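# Set the toppled bottle upright on the tray

## Task

Get the bottle that has fallen over standing upright again on the tray. The crate and the tray must not end up tilted or shifted from their places, or the task fails. The bottle has to stay upright by itself; if it only stays because the robot is holding it, it is not done. Anything the robot is still touching at the end must not drop by more than about a fingernail's thickness once released, or the task fails. Nothing may be pushed or knocked off the table.

## Robot and tools

Robot: two arms, left_arm and right_arm, each with a parallel-jaw gripper. Each arm has seven joints: waist, shoulder, upper arm roll, elbow, forearm roll, wrist pitch, wrist roll. The arm bases may sit on mounting plates held by a metal frame behind them. The plates and frame cannot move, and a 'too close' message counts a plate and its side of the frame as part of that arm.

Frame: all poses use one scene frame. The origin lies on the table surface midway between the arms. +x points forward over the table, +z points up, and left_arm sits toward +y. The arm names do not match image left and right. Reported hand positions can be somewhat off, more so when an arm is stretched far.

Gripper axes: the fingers extend along the gripper's +z axis and close along its y axis. end_effector_position is the spot between the pads with the fingers shut, roughly 2 cm short of the fingertips; closing pushes the tips about 10 mm further along +z.

The 16-number row: one flat list covering both arms. Numbers 1-8 are left_arm: x, y, z (metres), then qw, qx, qy, qz (quaternion, w first), then opening. Numbers 9-16 are the same eight for right_arm. Position and quaternion are absolute targets in the scene frame, i.e. a pose, not an offset. Opening runs from -1 (closed) to +1 (fully open, 0.084 m). Both arms must always be filled in. To keep an arm still, resend exactly the position and quaternion from the last result before it was meant to stay, plus the opening you want. To hold an orientation steady, repeat your own target quaternion each time rather than copying a reported one, which may have drifted. A target more than 0.6 m from that arm's last reported position along any of its gripper's axes is refused.

execute_actions: argument actions, a list holding at most one item. An empty list only reports the state. An item {"rows": [...], "steps": n} plays up to 15 rows, one per control step of 1/30 s; steps defaults to 15 and is at most 15; if rows run short, the last row repeats. An item {"steps": n} with no rows is a wait of up to 300 steps counted from the previous result. Optional pictures (boolean) turns camera images on or off. A refused call sends nothing.

move: target is one 16-number row as above; speed is the top path speed in m/s, 0.002 to 0.5, default 0.25, with turning capped at twice that in rad/s. Both grippers travel straight lines to their poses, finishing together, over 0.5 to 10 s; longer paths are cut off at 10 s. The opening is sent at the start. Moves do not avoid obstacles or the other arm, and a gripper may lag, wander, or overshoot the speed, especially near full reach. Faster contact and targets set deeper past a contact surface hit harder. Its result adds a 'move:' line: the ending (done, off_target, moving, held, fault) and any limits, plus each gripper's distance from its pose. If only one arm is named, the other finished. held as an ending means the final step was blocked; limits=paced means the pose was clipped; limits=held means some steps were blocked and the arm may then jump faster than speed.

wait: seconds from 0 to 10; nothing new is sent. zoom_image: camera (cam_head_left, cam_head_right, cam_high, cam_low, cam_left_wrist, cam_right_wrist) and region [x0, y0, x1, y1] in that camera's pixels, origin top-left, at most 504 by 504; it enlarges part of the latest image. finished_scene: pass the current scene's number; this is final and reports whether the goal was met.

Control behaviour: each step, the commanded pose is clipped to within 70 mm and 16 degrees of the measured one, and the joints follow by damped inverse kinematics, favouring position over orientation. After an action ends, an arm continues only to its last clipped pose, so far targets need further calls; check the reported pose. A 'Hand target' line shows where each arm is currently driving. Joints are rate-limited to 3.14 rad/s. The simulation keeps running between calls.

Result lines: left_arm: ... | right_arm: ... give position, quaternion and linear/angular velocities. grip_measured is the actual finger opening on the command scale. 'pose unreachable' means the clearance check altered or blocked that arm's command; HELD marks steps not sent. MOTOR HOT appears from 65 °C; at 80 °C an OVER-TEMPERATURE FAULT brakes that arm until it cools. Camera calibration for each camera is given as intrinsics K, distortion D and a 4x4 world-to-camera transform; results list cameras whose numbers changed.

Gripping: to hold something, command an opening well under grip_measured; the bigger the gap, the tighter the squeeze (about 24 N per pad for objects up to ~6 cm). Closing fast can squeeze harder. Commanding the measured value still presses lightly; wide objects may slip.

Avoid: dropping or flinging the bottle, shoving or tilting the crate or tray, pushing anything off the table, letting the arms collide or press each other, and hard contact. If a joint's contact torque reaches its load limit (waist and shoulder 46 N m; upper arm roll, elbow, forearm roll 27.6; wrist pitch and wrist roll 18.4; held weight counts), the arm backs off, freezes for 10 s and skips the rest of the call. Holding loads heats motors. Occasional outside tugs or pushes may disturb held or loose objects. Before finishing, release the bottle so it stands on its own and no touched item sinks.

Each tool is called after "Request:" in YAML: its name, and indented under it one key for each argument.

## Session

Request:
execute_actions:
  actions: []

Scene clock: 0.00 s of 5100.00 s.
left_arm: end_effector_position=(+0.3729, +0.7028, +0.1210) grip_measured=+1.00 end_effector_quat_wxyz=(-0.301, +0.403, +0.845, -0.181) end_effector_velocity=(+0.000, -0.001, -0.000) end_effector_angular_velocity=(-0.002, +0.000, -0.002) | right_arm: end_effector_position=(+0.0342, -0.6400, +0.2153) grip_measured=+1.00 end_effector_quat_wxyz=(+0.227, +0.900, -0.036, +0.370) end_effector_velocity=(+0.000, +0.000, -0.000) end_effector_angular_velocity=(-0.000, +0.001, +0.001)
Joint positions: left_arm=[ 0.906  0.211 -0.139  1.506  0.485  1.45  -1.736  0.084] | right_arm=[-1.242 -1.53  -1.424  0.093 -0.129  0.766 -2.076  0.084]
Joint velocities: left_arm=[-0.001  0.001 -0.     0.     0.     0.     0.001 -0.   ] | right_arm=[ 0.001  0.     0.    -0.    -0.001 -0.    -0.001  0.   ]
Hand target (left_arm): +0.373, +0.703, +0.121; -0.301, +0.403, +0.845, -0.181
Hand target (right_arm): +0.034, -0.640, +0.215; +0.227, +0.900, -0.036, +0.370

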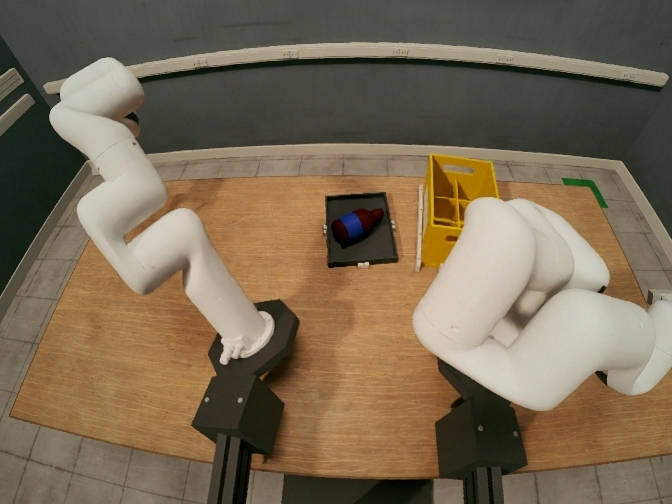

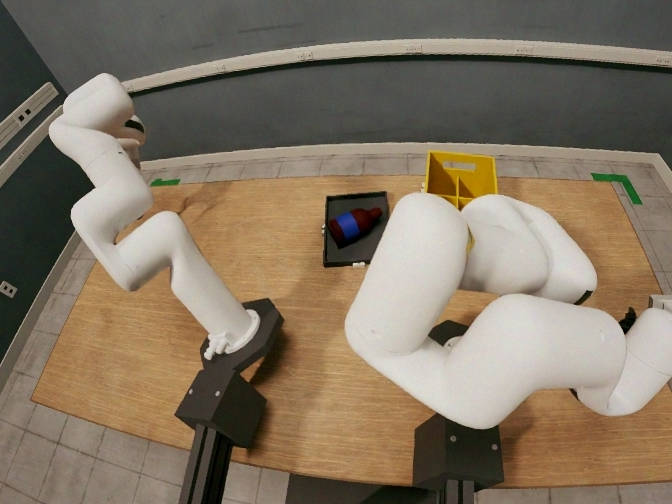

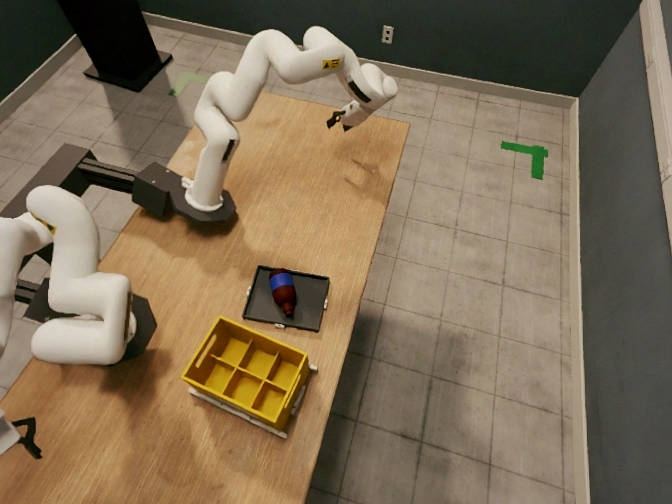

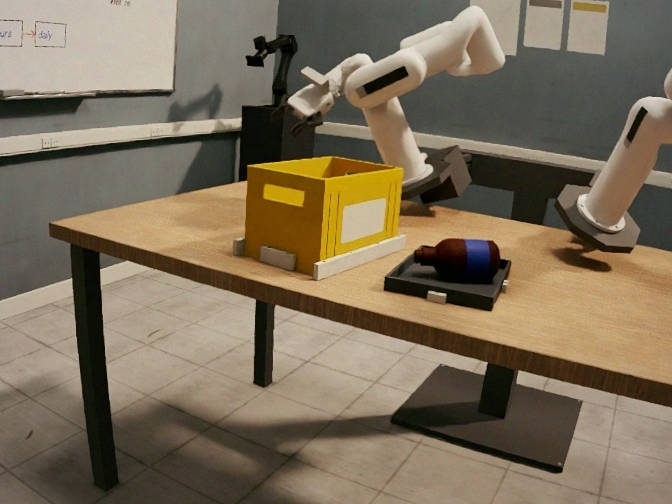

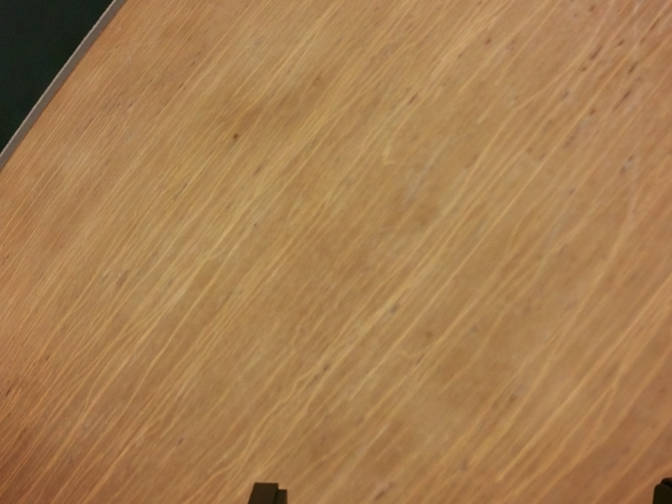

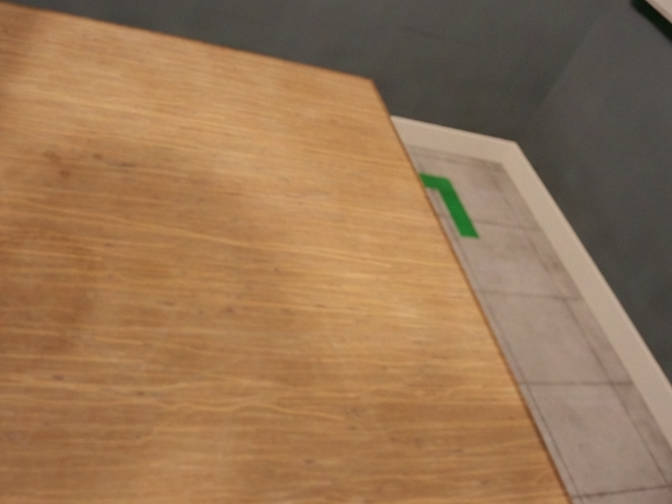

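Request:
move:
  target: [0.42,-0.05,0.2,-0.225,0.475,0.84,0.127,1,0.0342,-0.64,0.2153,0.227,0.9,-0.036,0.37,1]
  speed: 0.4

Scene clock: 7.50 s of 5100.00 s.
left_arm: end_effector_position=(+0.4167, -0.0501, +0.2021) grip_measured=+1.00 end_effector_quat_wxyz=(-0.225, +0.475, +0.841, +0.126) end_effector_velocity=(-0.001, -0.002, +0.000) end_effector_angular_velocity=(+0.005, +0.004, -0.007) | right_arm: end_effector_position=(+0.0342, -0.6400, +0.2153) grip_measured=+1.00 end_effector_quat_wxyz=(+0.227, +0.900, -0.036, +0.370) end_effector_velocity=(-0.000, +0.000, -0.000) end_effector_angular_velocity=(-0.000, +0.002, +0.001)
Joint positions: left_arm=[-0.352  0.86  -0.813  1.696  0.849  1.899 -3.572  0.084] | right_arm=[-1.242 -1.53  -1.425  0.093 -0.128  0.767 -2.076  0.084]
Joint velocities: left_arm=[-0.012  0.011  0.003  0.014  0.001  0.011  0.003 -0.   ] | right_arm=[-0.     0.001 -0.     0.    -0.001  0.    -0.002 -0.   ]
Hand target (left_arm): +0.416, -0.051, +0.202; -0.225, +0.475, +0.841, +0.127
Hand target (right_arm): +0.034, -0.640, +0.215; +0.227, +0.900, -0.036, +0.370
Off the commanded pose (left_arm): 0.004 m, 0 deg.
Off the commanded pose (right_arm): 0.000 m, 0 deg.
After step 90, 1.93 s passed at rest.
move: off_target (left_arm); limits=paced
camera_calibration (this result's frames):
cam_left_wrist: T_world_to_cam=[[0.857512, 0.514433, 0.00567015, -0.300754], [0.451685, -0.747549, -0.486982, -0.0647486], [-0.246281, 0.420154, -0.873394, 0.430461], [0, 0, 0, 1]] pos_world=[0.393161, -0.0745445, 0.346136]
cam_right_wrist: T_world_to_cam=[[-0.229226, -0.902292, 0.365136, -0.609135], [-0.705561, -0.104398, -0.700917, 0.181143], [0.670551, -0.418294, -0.612692, -0.0316305], [0, 0, 0, 1]] pos_world=[0.00938794, -0.543938, 0.330003]

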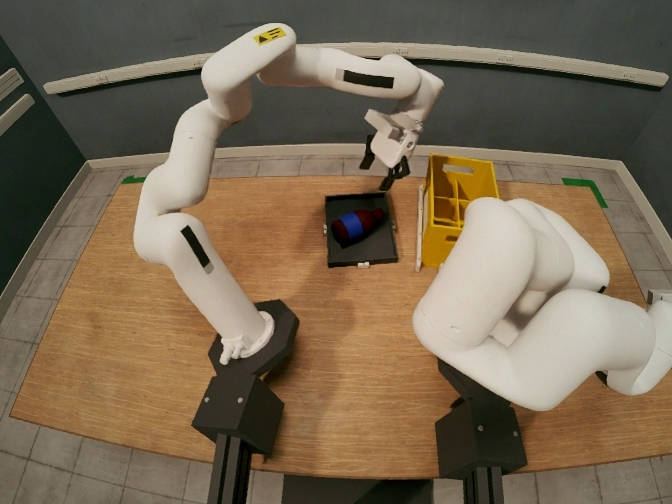

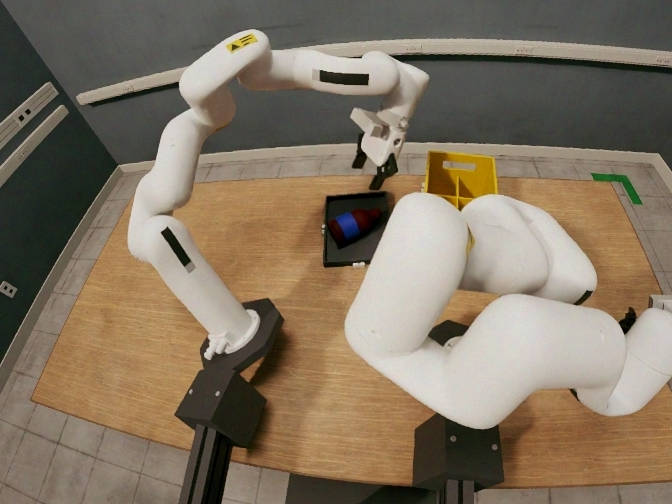

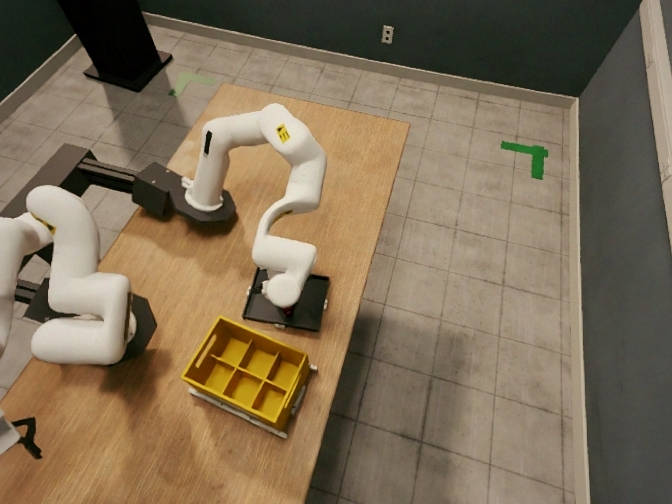

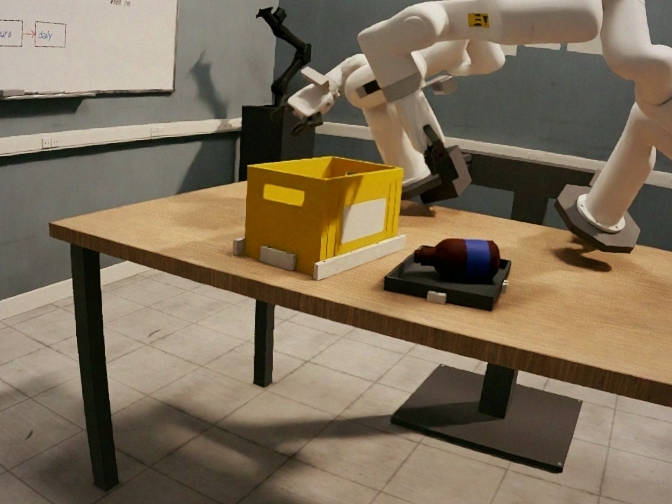

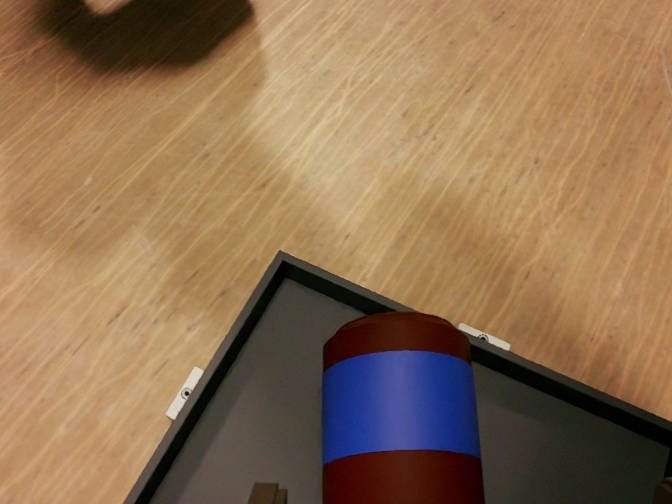

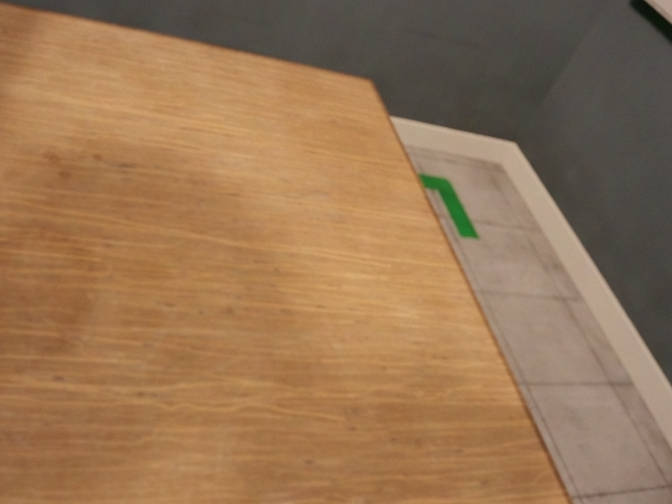

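Request:
move:
  target: [0.397,-0.014,0.048,-0.225,0.475,0.84,0.127,1,0.0342,-0.64,0.2153,0.227,0.9,-0.036,0.37,1]
  speed: 0.08

Request:
move:
  target: [0.397,-0.014,0.048,-0.225,0.475,0.84,0.127,-1,0.0342,-0.64,0.2153,0.227,0.9,-0.036,0.37,1]

Scene clock: 12.53 s of 5100.00 s.
left_arm: end_effector_position=(+0.3969, -0.0147, +0.0488) grip_measured=+1.00 end_effector_quat_wxyz=(-0.225, +0.476, +0.841, +0.126) end_effector_velocity=(-0.000, -0.002, +0.000) end_effector_angular_velocity=(-0.004, -0.002, -0.002) | right_arm: end_effector_position=(+0.0342, -0.6400, +0.2153) grip_measured=+1.00 end_effector_quat_wxyz=(+0.227, +0.900, -0.036, +0.370) end_effector_velocity=(+0.000, -0.000, +0.000) end_effector_angular_velocity=(-0.001, +0.000, +0.000)
Joint positions: left_arm=[-0.177  0.951 -0.717  1.438  1.004  1.6   -3.63   0.084] | right_arm=[-1.242 -1.53  -1.425  0.093 -0.128  0.767 -2.076  0.084]
Joint velocities: left_arm=[-0.     0.    -0.003 -0.001  0.002 -0.002 -0.001 -0.   ] | right_arm=[ 0.    -0.001  0.001  0.     0.     0.     0.    -0.   ]
Hand target (left_arm): +0.397, -0.014, +0.048; -0.225, +0.476, +0.841, +0.126
Hand target (right_arm): +0.034, -0.640, +0.215; +0.227, +0.900, -0.036, +0.370
Off the commanded pose (left_arm): 0.001 m, 0 deg.
Off the commanded pose (right_arm): 0.000 m, 0 deg.
move: done
camera_calibration (this result's frames):
cam_left_wrist: T_world_to_cam=[[0.858455, 0.512865, 0.00485549, -0.301529], [0.450119, -0.748823, -0.486474, -0.103424], [-0.24586, 0.419802, -0.873681, 0.276649], [0, 0, 0, 1]] pos_world=[0.373419, -0.0389404, 0.192853]
cam_right_wrist: T_world_to_cam=[[-0.229226, -0.902294, 0.365132, -0.609134], [-0.705562, -0.104394, -0.700916, 0.181145], [0.67055, -0.418292, -0.612695, -0.031629], [0, 0, 0, 1]] pos_world=[0.00938796, -0.543938, 0.330003]

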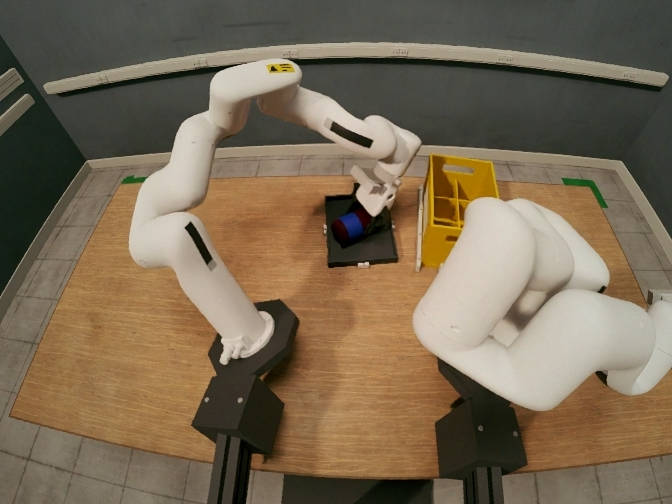

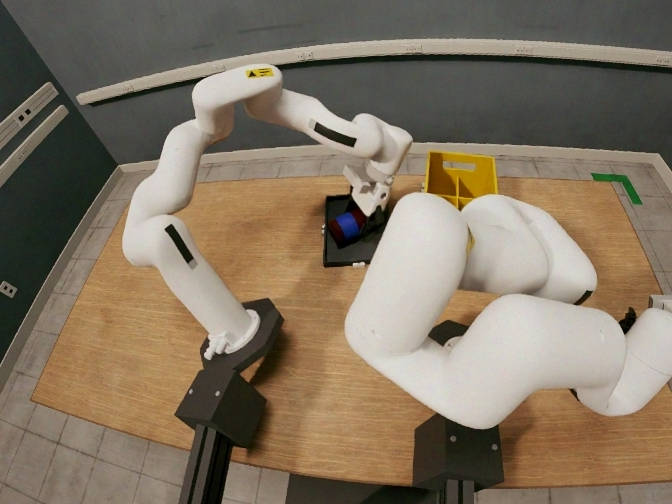

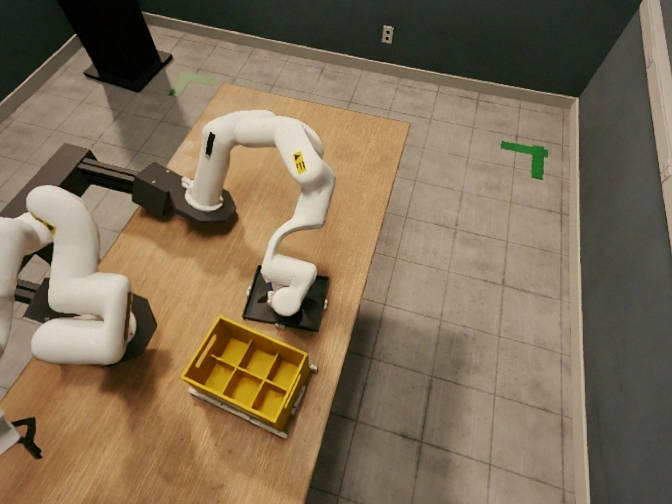

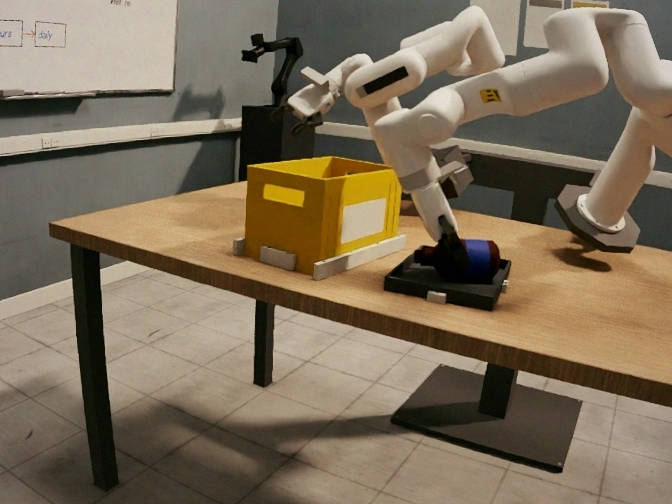

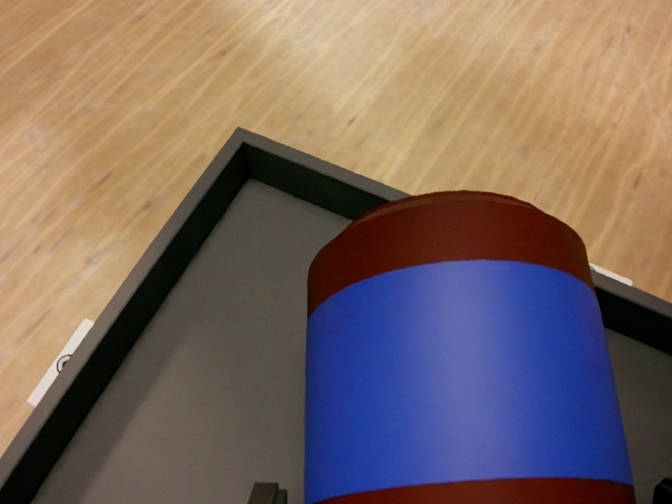

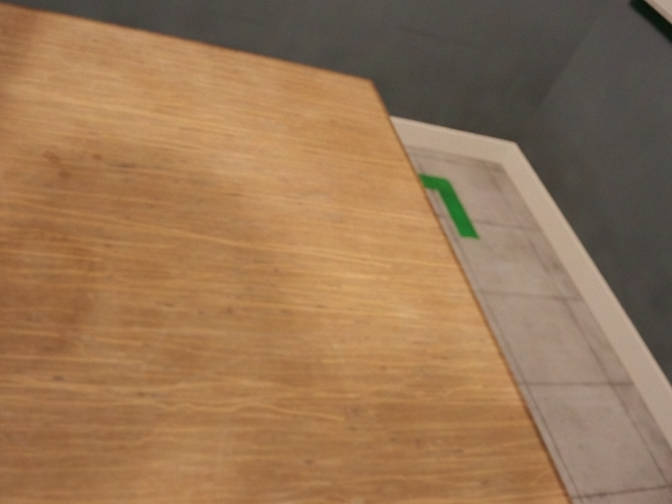

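Scene clock: 13.23 s of 5100.00 s.
left_arm: end_effector_position=(+0.3970, -0.0147, +0.0487) grip_measured=+0.71 end_effector_quat_wxyz=(-0.225, +0.476, +0.841, +0.127) end_effector_velocity=(-0.000, +0.000, -0.001) end_effector_angular_velocity=(+0.001, +0.000, -0.000) | right_arm: end_effector_position=(+0.0342, -0.6400, +0.2153) grip_measured=+1.00 end_effector_quat_wxyz=(+0.227, +0.900, -0.036, +0.370) end_effector_velocity=(-0.000, -0.000, +0.000) end_effector_angular_velocity=(-0.001, -0.001, -0.001)
Joint positions: left_arm=[-0.177  0.952 -0.717  1.438  1.005  1.601 -3.631  0.073] | right_arm=[-1.242 -1.53  -1.425  0.093 -0.128  0.767 -2.076  0.084]
Joint velocities: left_arm=[ 0.001  0.001 -0.    -0.     0.001  0.    -0.     0.   ] | right_arm=[ 0.    -0.002 -0.001  0.001 -0.001  0.     0.001 -0.   ]
Hand target (left_arm): +0.397, -0.014, +0.048; -0.225, +0.475, +0.841, +0.127
Hand target (right_arm): +0.034, -0.640, +0.215; +0.227, +0.900, -0.036, +0.370
Off the commanded pose (left_arm): 0.001 m, 0 deg.
Off the commanded pose (right_arm): 0.000 m, 0 deg.
move: done
camera_calibration (this result's frames):
cam_left_wrist: T_world_to_cam=[[0.858489, 0.512799, 0.00577769, -0.30163], [0.450461, -0.748647, -0.486428, -0.103654], [-0.245114, 0.420196, -0.873701, 0.276296], [0, 0, 0, 1]] pos_world=[0.373362, -0.0390233, 0.192723]
cam_right_wrist: T_world_to_cam=[[-0.229226, -0.902294, 0.365132, -0.609134], [-0.705562, -0.104393, -0.700916, 0.181145], [0.67055, -0.418292, -0.612695, -0.0316291], [0, 0, 0, 1]] pos_world=[0.00938799, -0.543938, 0.330003]

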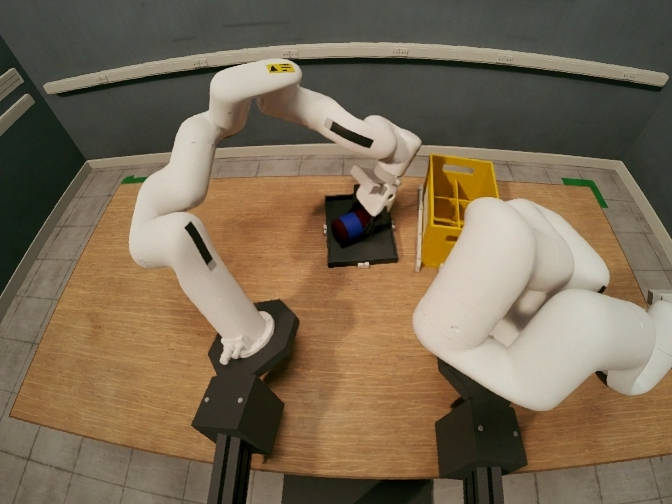

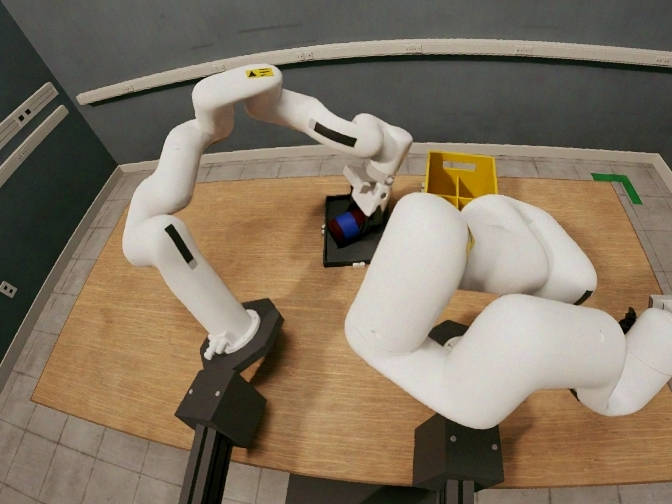

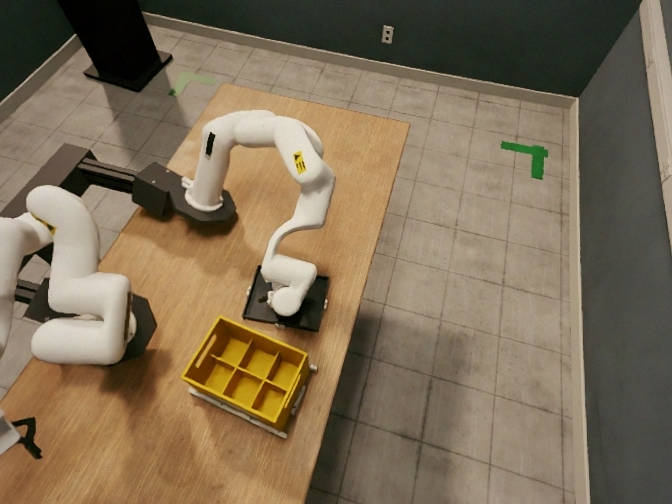

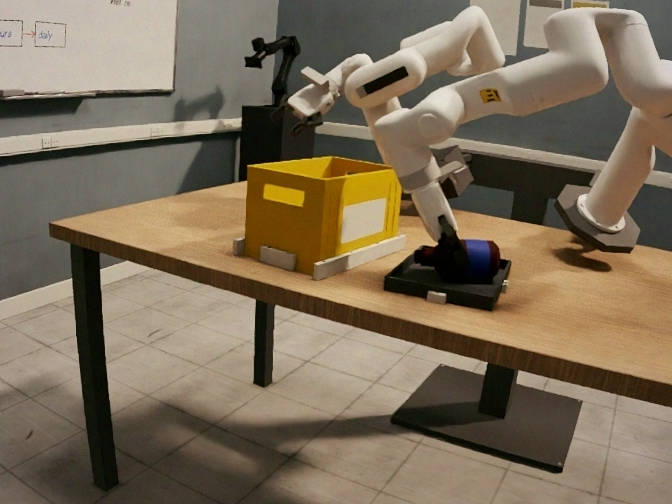

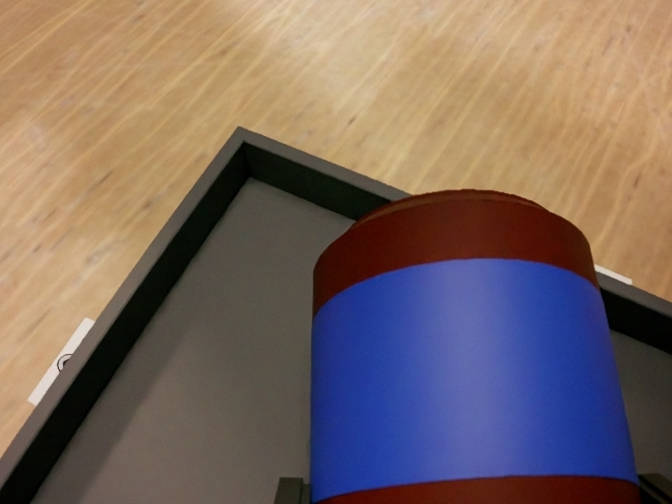

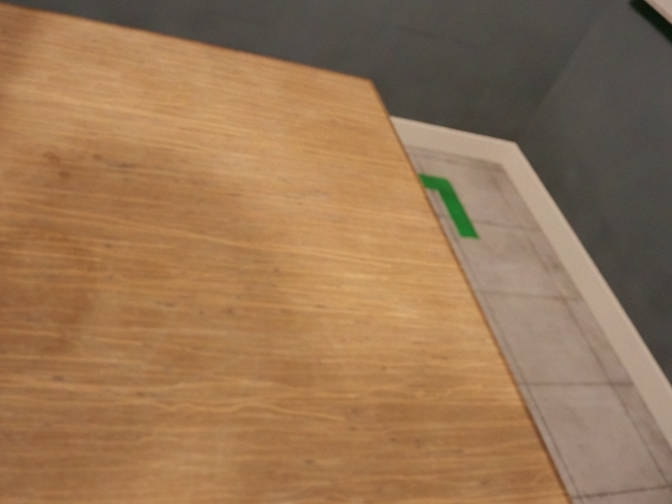

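Request:
move:
  target: [0.397,-0.014,0.14,-0.225,0.475,0.84,0.127,-1,0.0342,-0.64,0.2153,0.227,0.9,-0.036,0.37,1]
  speed: 0.1

Request:
move:
  target: [0.39,-0.01,0.13,0.435,0.426,0.753,-0.246,-1,0.0342,-0.64,0.2153,0.227,0.9,-0.036,0.37,1]

Scene clock: 16.53 s of 5100.00 s.
left_arm: end_effector_position=(+0.3971, -0.0134, +0.1392) grip_measured=+0.71 end_effector_quat_wxyz=(-0.226, +0.475, +0.841, +0.128) end_effector_velocity=(+0.000, +0.002, -0.001) end_effector_angular_velocity=(+0.008, +0.003, +0.004) | right_arm: end_effector_position=(+0.0342, -0.6400, +0.2153) grip_measured=+1.00 end_effector_quat_wxyz=(+0.227, +0.900, -0.036, +0.370) end_effector_velocity=(-0.000, -0.000, +0.001) end_effector_angular_velocity=(-0.002, -0.001, -0.001)
Joint positions: left_arm=[-0.201  0.811 -0.809  1.435  0.882  1.728 -3.616  0.073] | right_arm=[-1.242 -1.53  -1.425  0.093 -0.128  0.767 -2.076  0.084]
Joint velocities: left_arm=[ 0.001  0.     0.003  0.001 -0.002  0.004 -0.002 -0.   ] | right_arm=[-0.001 -0.002  0.001  0.     0.002  0.    -0.     0.   ]
Hand target (left_arm): +0.397, -0.014, +0.140; -0.225, +0.475, +0.841, +0.127
Hand target (right_arm): +0.034, -0.640, +0.215; +0.227, +0.900, -0.036, +0.370
Off the commanded pose (left_arm): 0.001 m, 0 deg.
Off the commanded pose (right_arm): 0.000 m, 0 deg.
move: done
camera_calibration (this result's frames):
cam_left_wrist: T_world_to_cam=[[0.858283, 0.513128, 0.00707338, -0.303069], [0.450504, -0.74679, -0.489235, -0.0582621], [-0.245758, 0.423089, -0.872123, 0.354929], [0, 0, 0, 1]] pos_world=[0.373593, -0.0381625, 0.283181]
cam_right_wrist: T_world_to_cam=[[-0.229227, -0.902294, 0.365132, -0.609134], [-0.705562, -0.104393, -0.700916, 0.181145], [0.67055, -0.418292, -0.612695, -0.0316291], [0, 0, 0, 1]] pos_world=[0.00938794, -0.543938, 0.330003]

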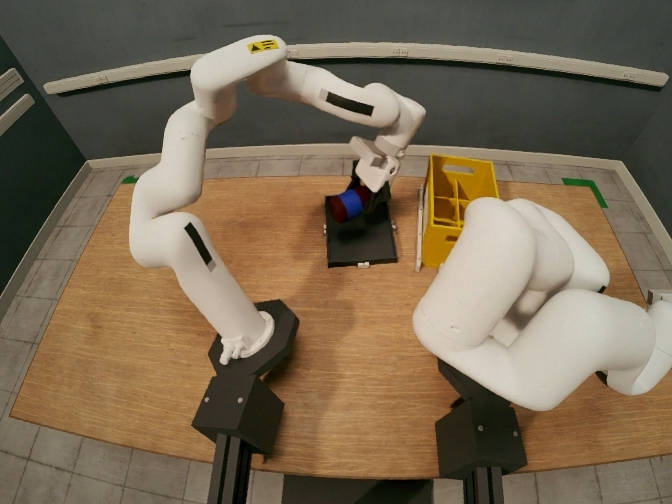

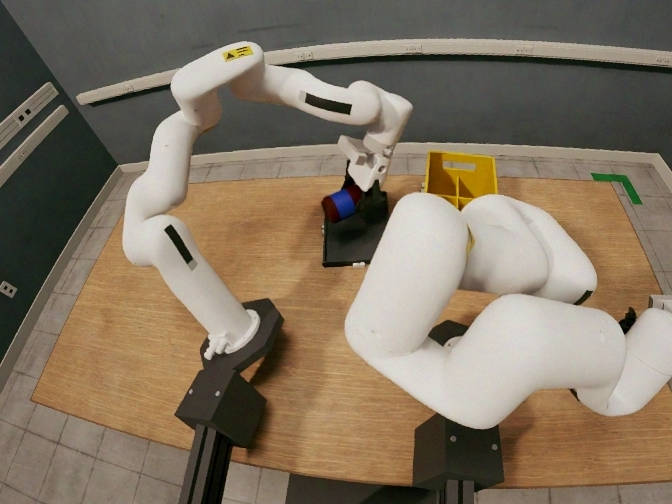

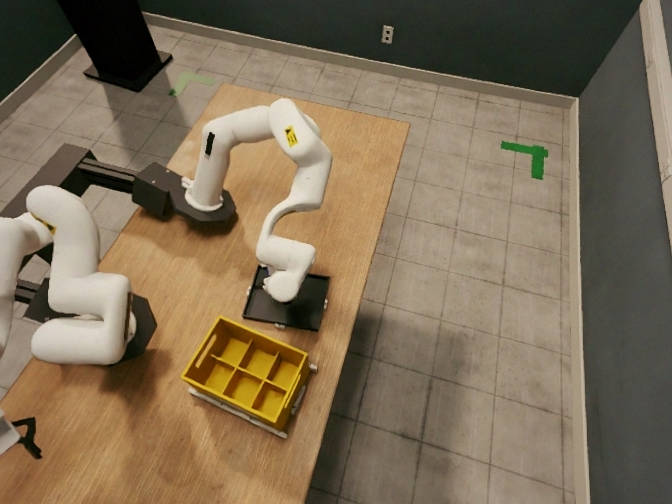

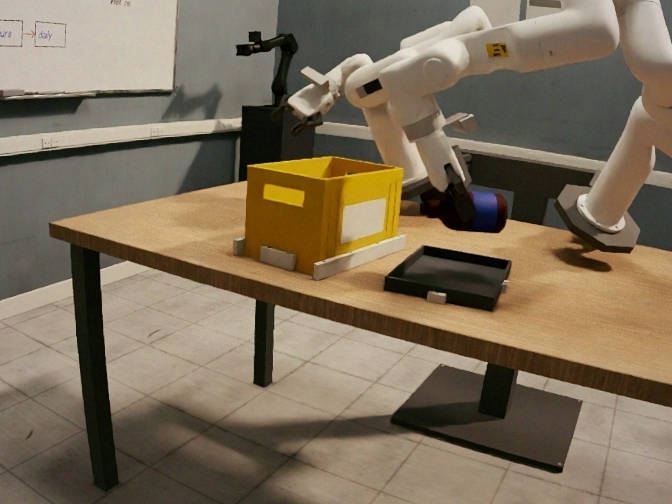

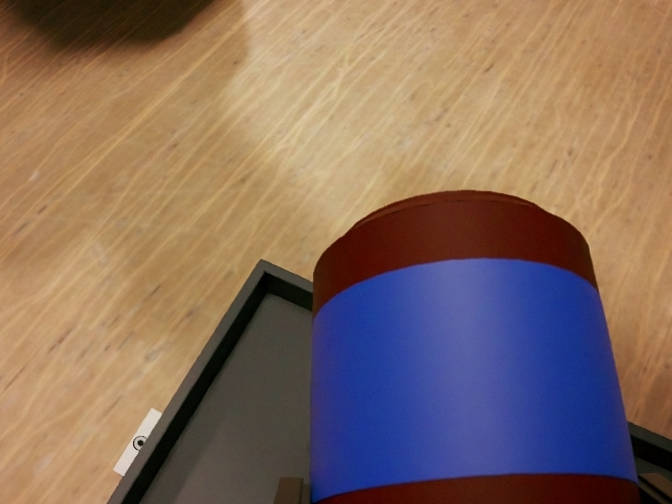

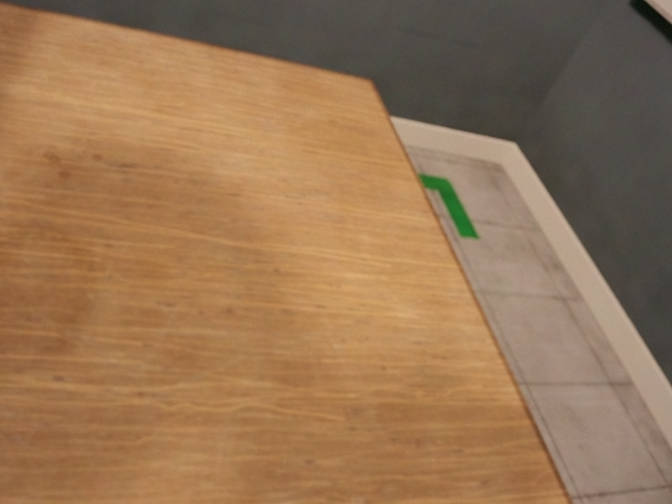

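Scene clock: 20.17 s of 5100.00 s.
left_arm: end_effector_position=(+0.3888, -0.0099, +0.1317) grip_measured=+0.71 end_effector_quat_wxyz=(+0.435, +0.428, +0.753, -0.246) end_effector_velocity=(-0.001, +0.001, -0.001) end_effector_angular_velocity=(-0.004, -0.003, -0.001) | right_arm: end_effector_position=(+0.0342, -0.6400, +0.2153) grip_measured=+1.00 end_effector_quat_wxyz=(+0.227, +0.900, -0.036, +0.370) end_effector_velocity=(+0.000, -0.000, +0.000) end_effector_angular_velocity=(-0.001, -0.000, +0.001)
Joint positions: left_arm=[ 0.924  0.49  -1.277  0.456  3.158  0.577 -5.137  0.073] | right_arm=[-1.242 -1.53  -1.425  0.093 -0.128  0.767 -2.076  0.084]
Joint velocities: left_arm=[ 0.004  0.006  0.003 -0.003  0.014  0.004 -0.002 -0.   ] | right_arm=[ 0.001 -0.002 -0.     0.    -0.001  0.    -0.     0.   ]
Hand target (left_arm): +0.389, -0.010, +0.131; +0.435, +0.428, +0.753, -0.246
Hand target (right_arm): +0.034, -0.640, +0.215; +0.227, +0.900, -0.036, +0.370
Off the commanded pose (left_arm): 0.002 m, 0 deg.
Off the commanded pose (right_arm): 0.000 m, 0 deg.
move: done
camera_calibration (this result's frames):
cam_left_wrist: T_world_to_cam=[[0.855011, 0.518587, 0.00492664, -0.296001], [0.250111, -0.420651, 0.872065, -0.153758], [0.454314, -0.744393, -0.489365, 0.0106823], [0, 0, 0, 1]] pos_world=[0.286687, 0.0967757, 0.140773]
cam_right_wrist: T_world_to_cam=[[-0.229226, -0.902294, 0.365132, -0.609134], [-0.705562, -0.104394, -0.700916, 0.181145], [0.67055, -0.418292, -0.612695, -0.031629], [0, 0, 0, 1]] pos_world=[0.00938802, -0.543938, 0.330003]

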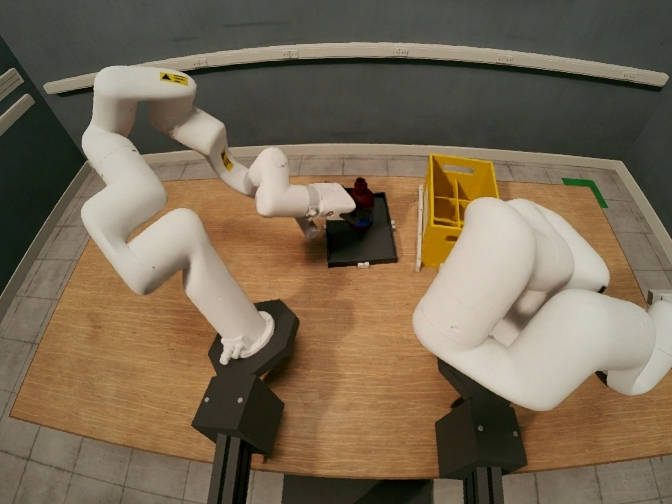

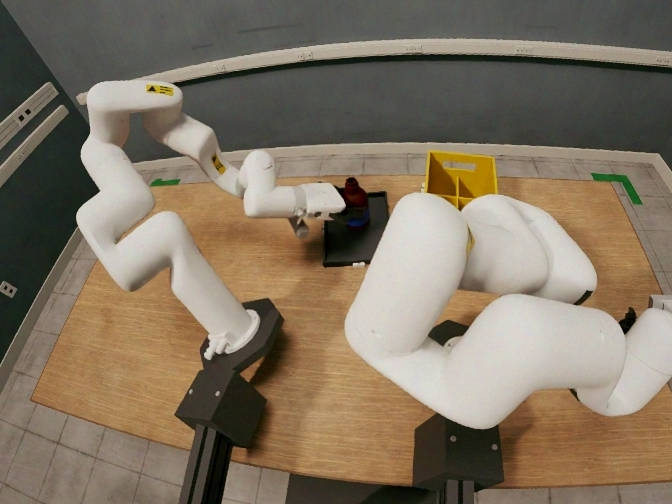

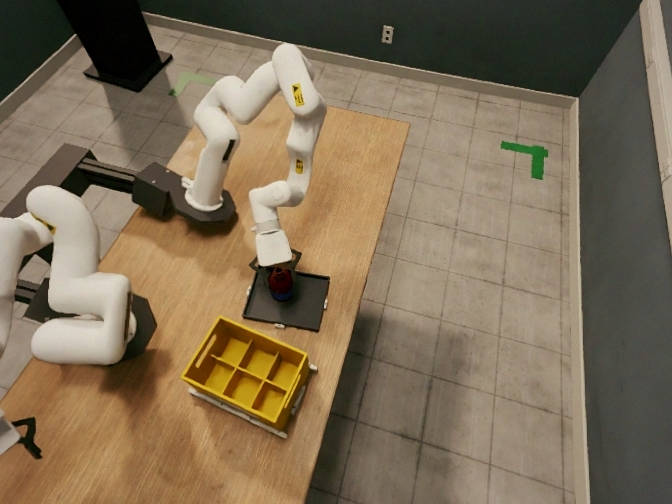

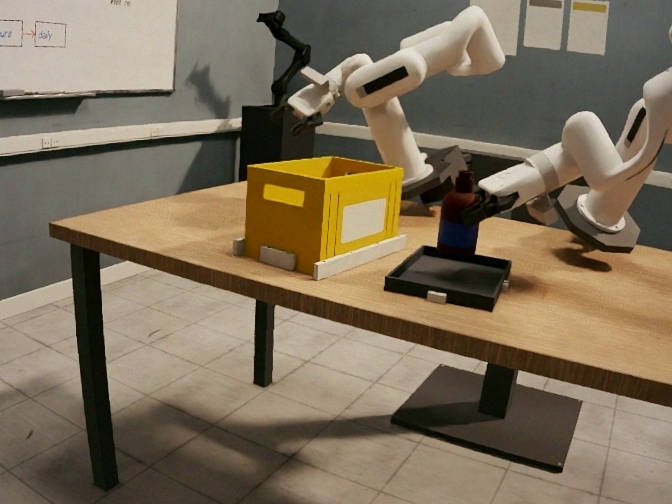

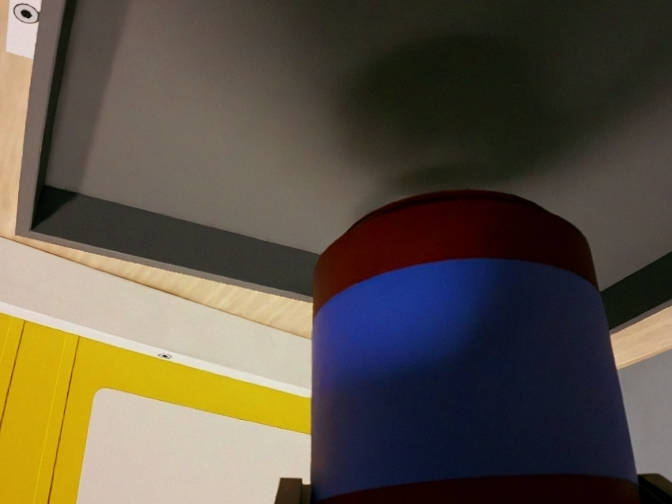

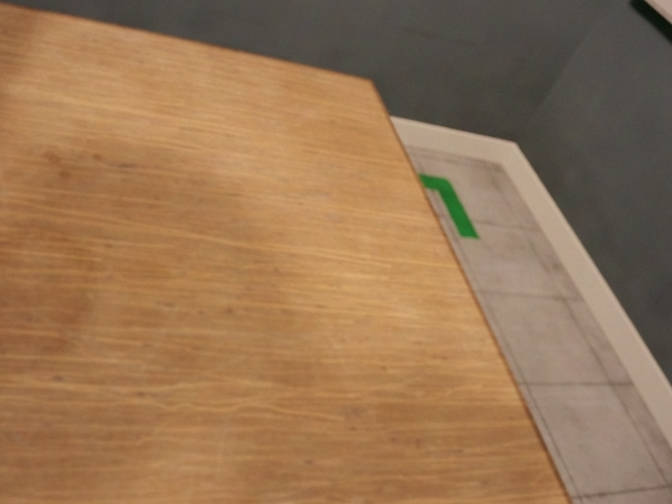

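Request:
move:
  target: [0.39,-0.01,0.084,0.435,0.426,0.753,-0.246,-1,0.0342,-0.64,0.2153,0.227,0.9,-0.036,0.37,1]
  speed: 0.03

Scene clock: 23.40 s of 5100.00 s.
left_arm: end_effector_position=(+0.3903, -0.0120, +0.0866) grip_measured=+0.71 end_effector_quat_wxyz=(+0.438, +0.427, +0.751, -0.247) end_effector_velocity=(-0.000, +0.001, -0.002) end_effector_angular_velocity=(+0.001, +0.003, +0.001) | right_arm: end_effector_position=(+0.0342, -0.6400, +0.2153) grip_measured=+1.00 end_effector_quat_wxyz=(+0.227, +0.900, -0.036, +0.370) end_effector_velocity=(-0.000, +0.000, -0.000) end_effector_angular_velocity=(+0.001, +0.000, -0.001)
Joint positions: left_arm=[ 0.8    0.651 -1.032  0.51   3.283  0.648 -5.065  0.073] | right_arm=[-1.242 -1.53  -1.425  0.093 -0.128  0.767 -2.076  0.084]
Joint velocities: left_arm=[0.    0.006 0.006 0.002 0.002 0.    0.004 0.   ] | right_arm=[-0.001  0.002  0.     0.001  0.001  0.001 -0.    -0.   ]
Hand target (left_arm): +0.390, -0.010, +0.084; +0.436, +0.426, +0.754, -0.247
Hand target (right_arm): +0.034, -0.640, +0.215; +0.227, +0.900, -0.036, +0.370
Off the commanded pose (left_arm): 0.003 m, 0 deg.
Off the commanded pose (right_arm): 0.000 m, 0 deg.
move: done
camera_calibration (this result's frames):
cam_left_wrist: T_world_to_cam=[[0.855033, 0.518545, 0.00549954, -0.29607], [0.246037, -0.414982, 0.875931, -0.114358], [0.456492, -0.747597, -0.482404, -0.015054], [0, 0, 0, 1]] pos_world=[0.288158, 0.0948147, 0.0945355]
cam_right_wrist: T_world_to_cam=[[-0.229227, -0.902294, 0.365132, -0.609134], [-0.705562, -0.104393, -0.700916, 0.181145], [0.67055, -0.418292, -0.612695, -0.031629], [0, 0, 0, 1]] pos_world=[0.00938796, -0.543938, 0.330003]

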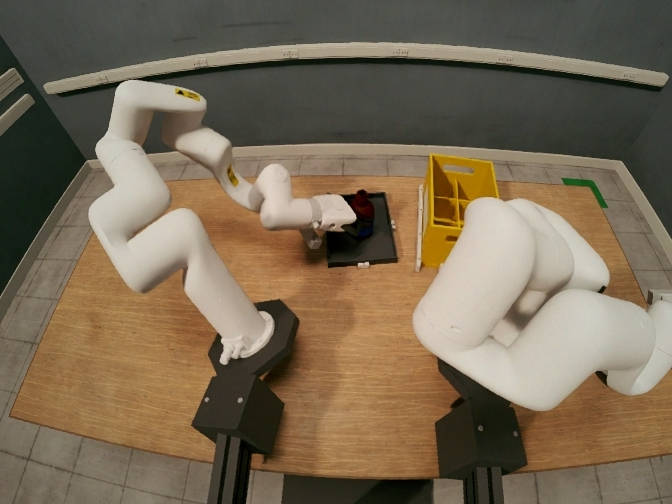

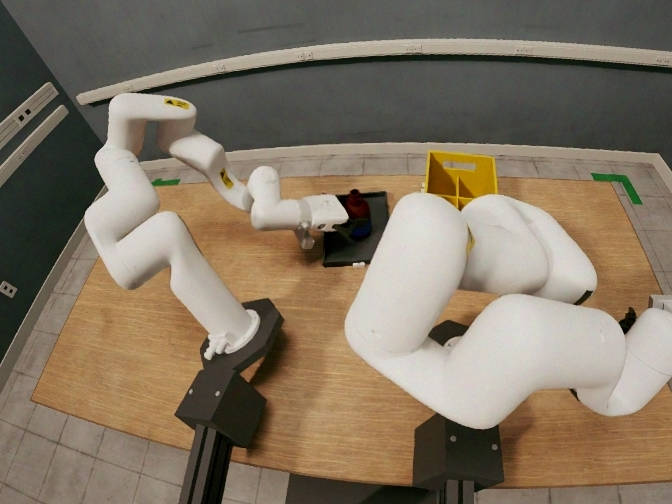

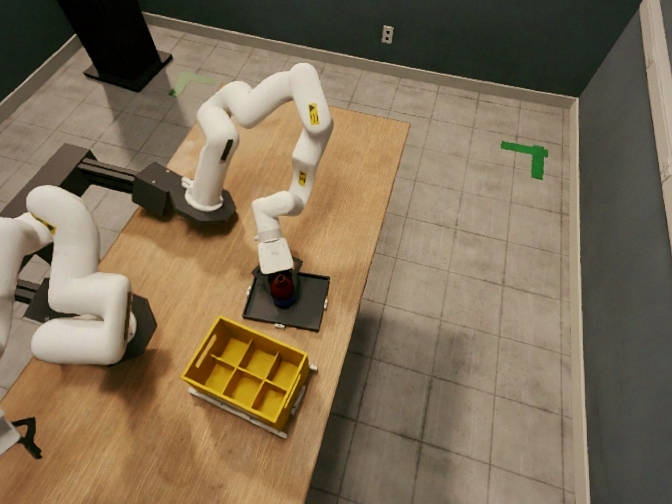

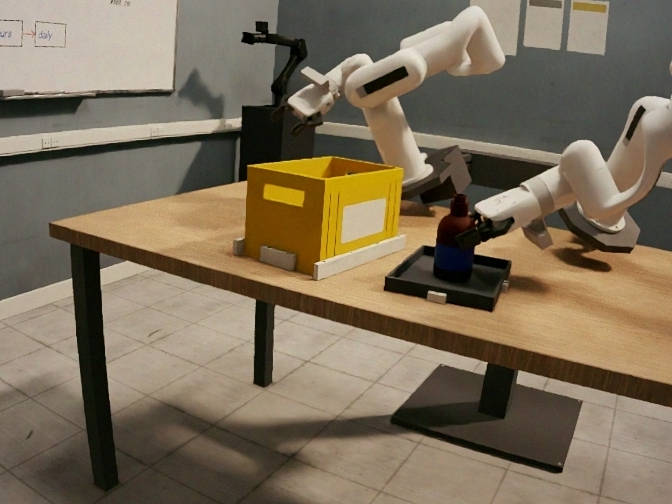

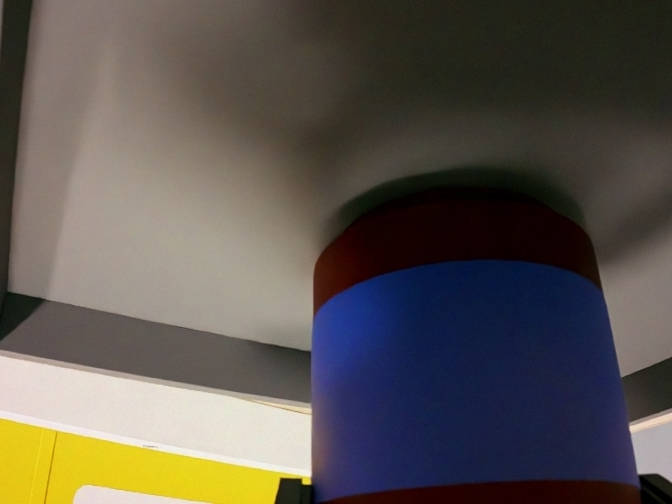

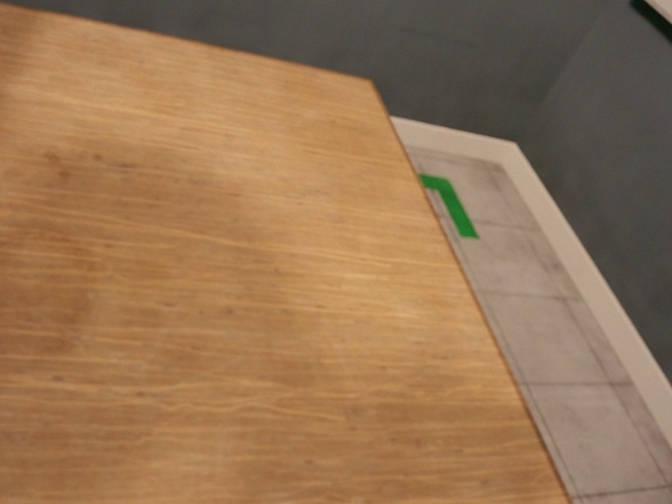

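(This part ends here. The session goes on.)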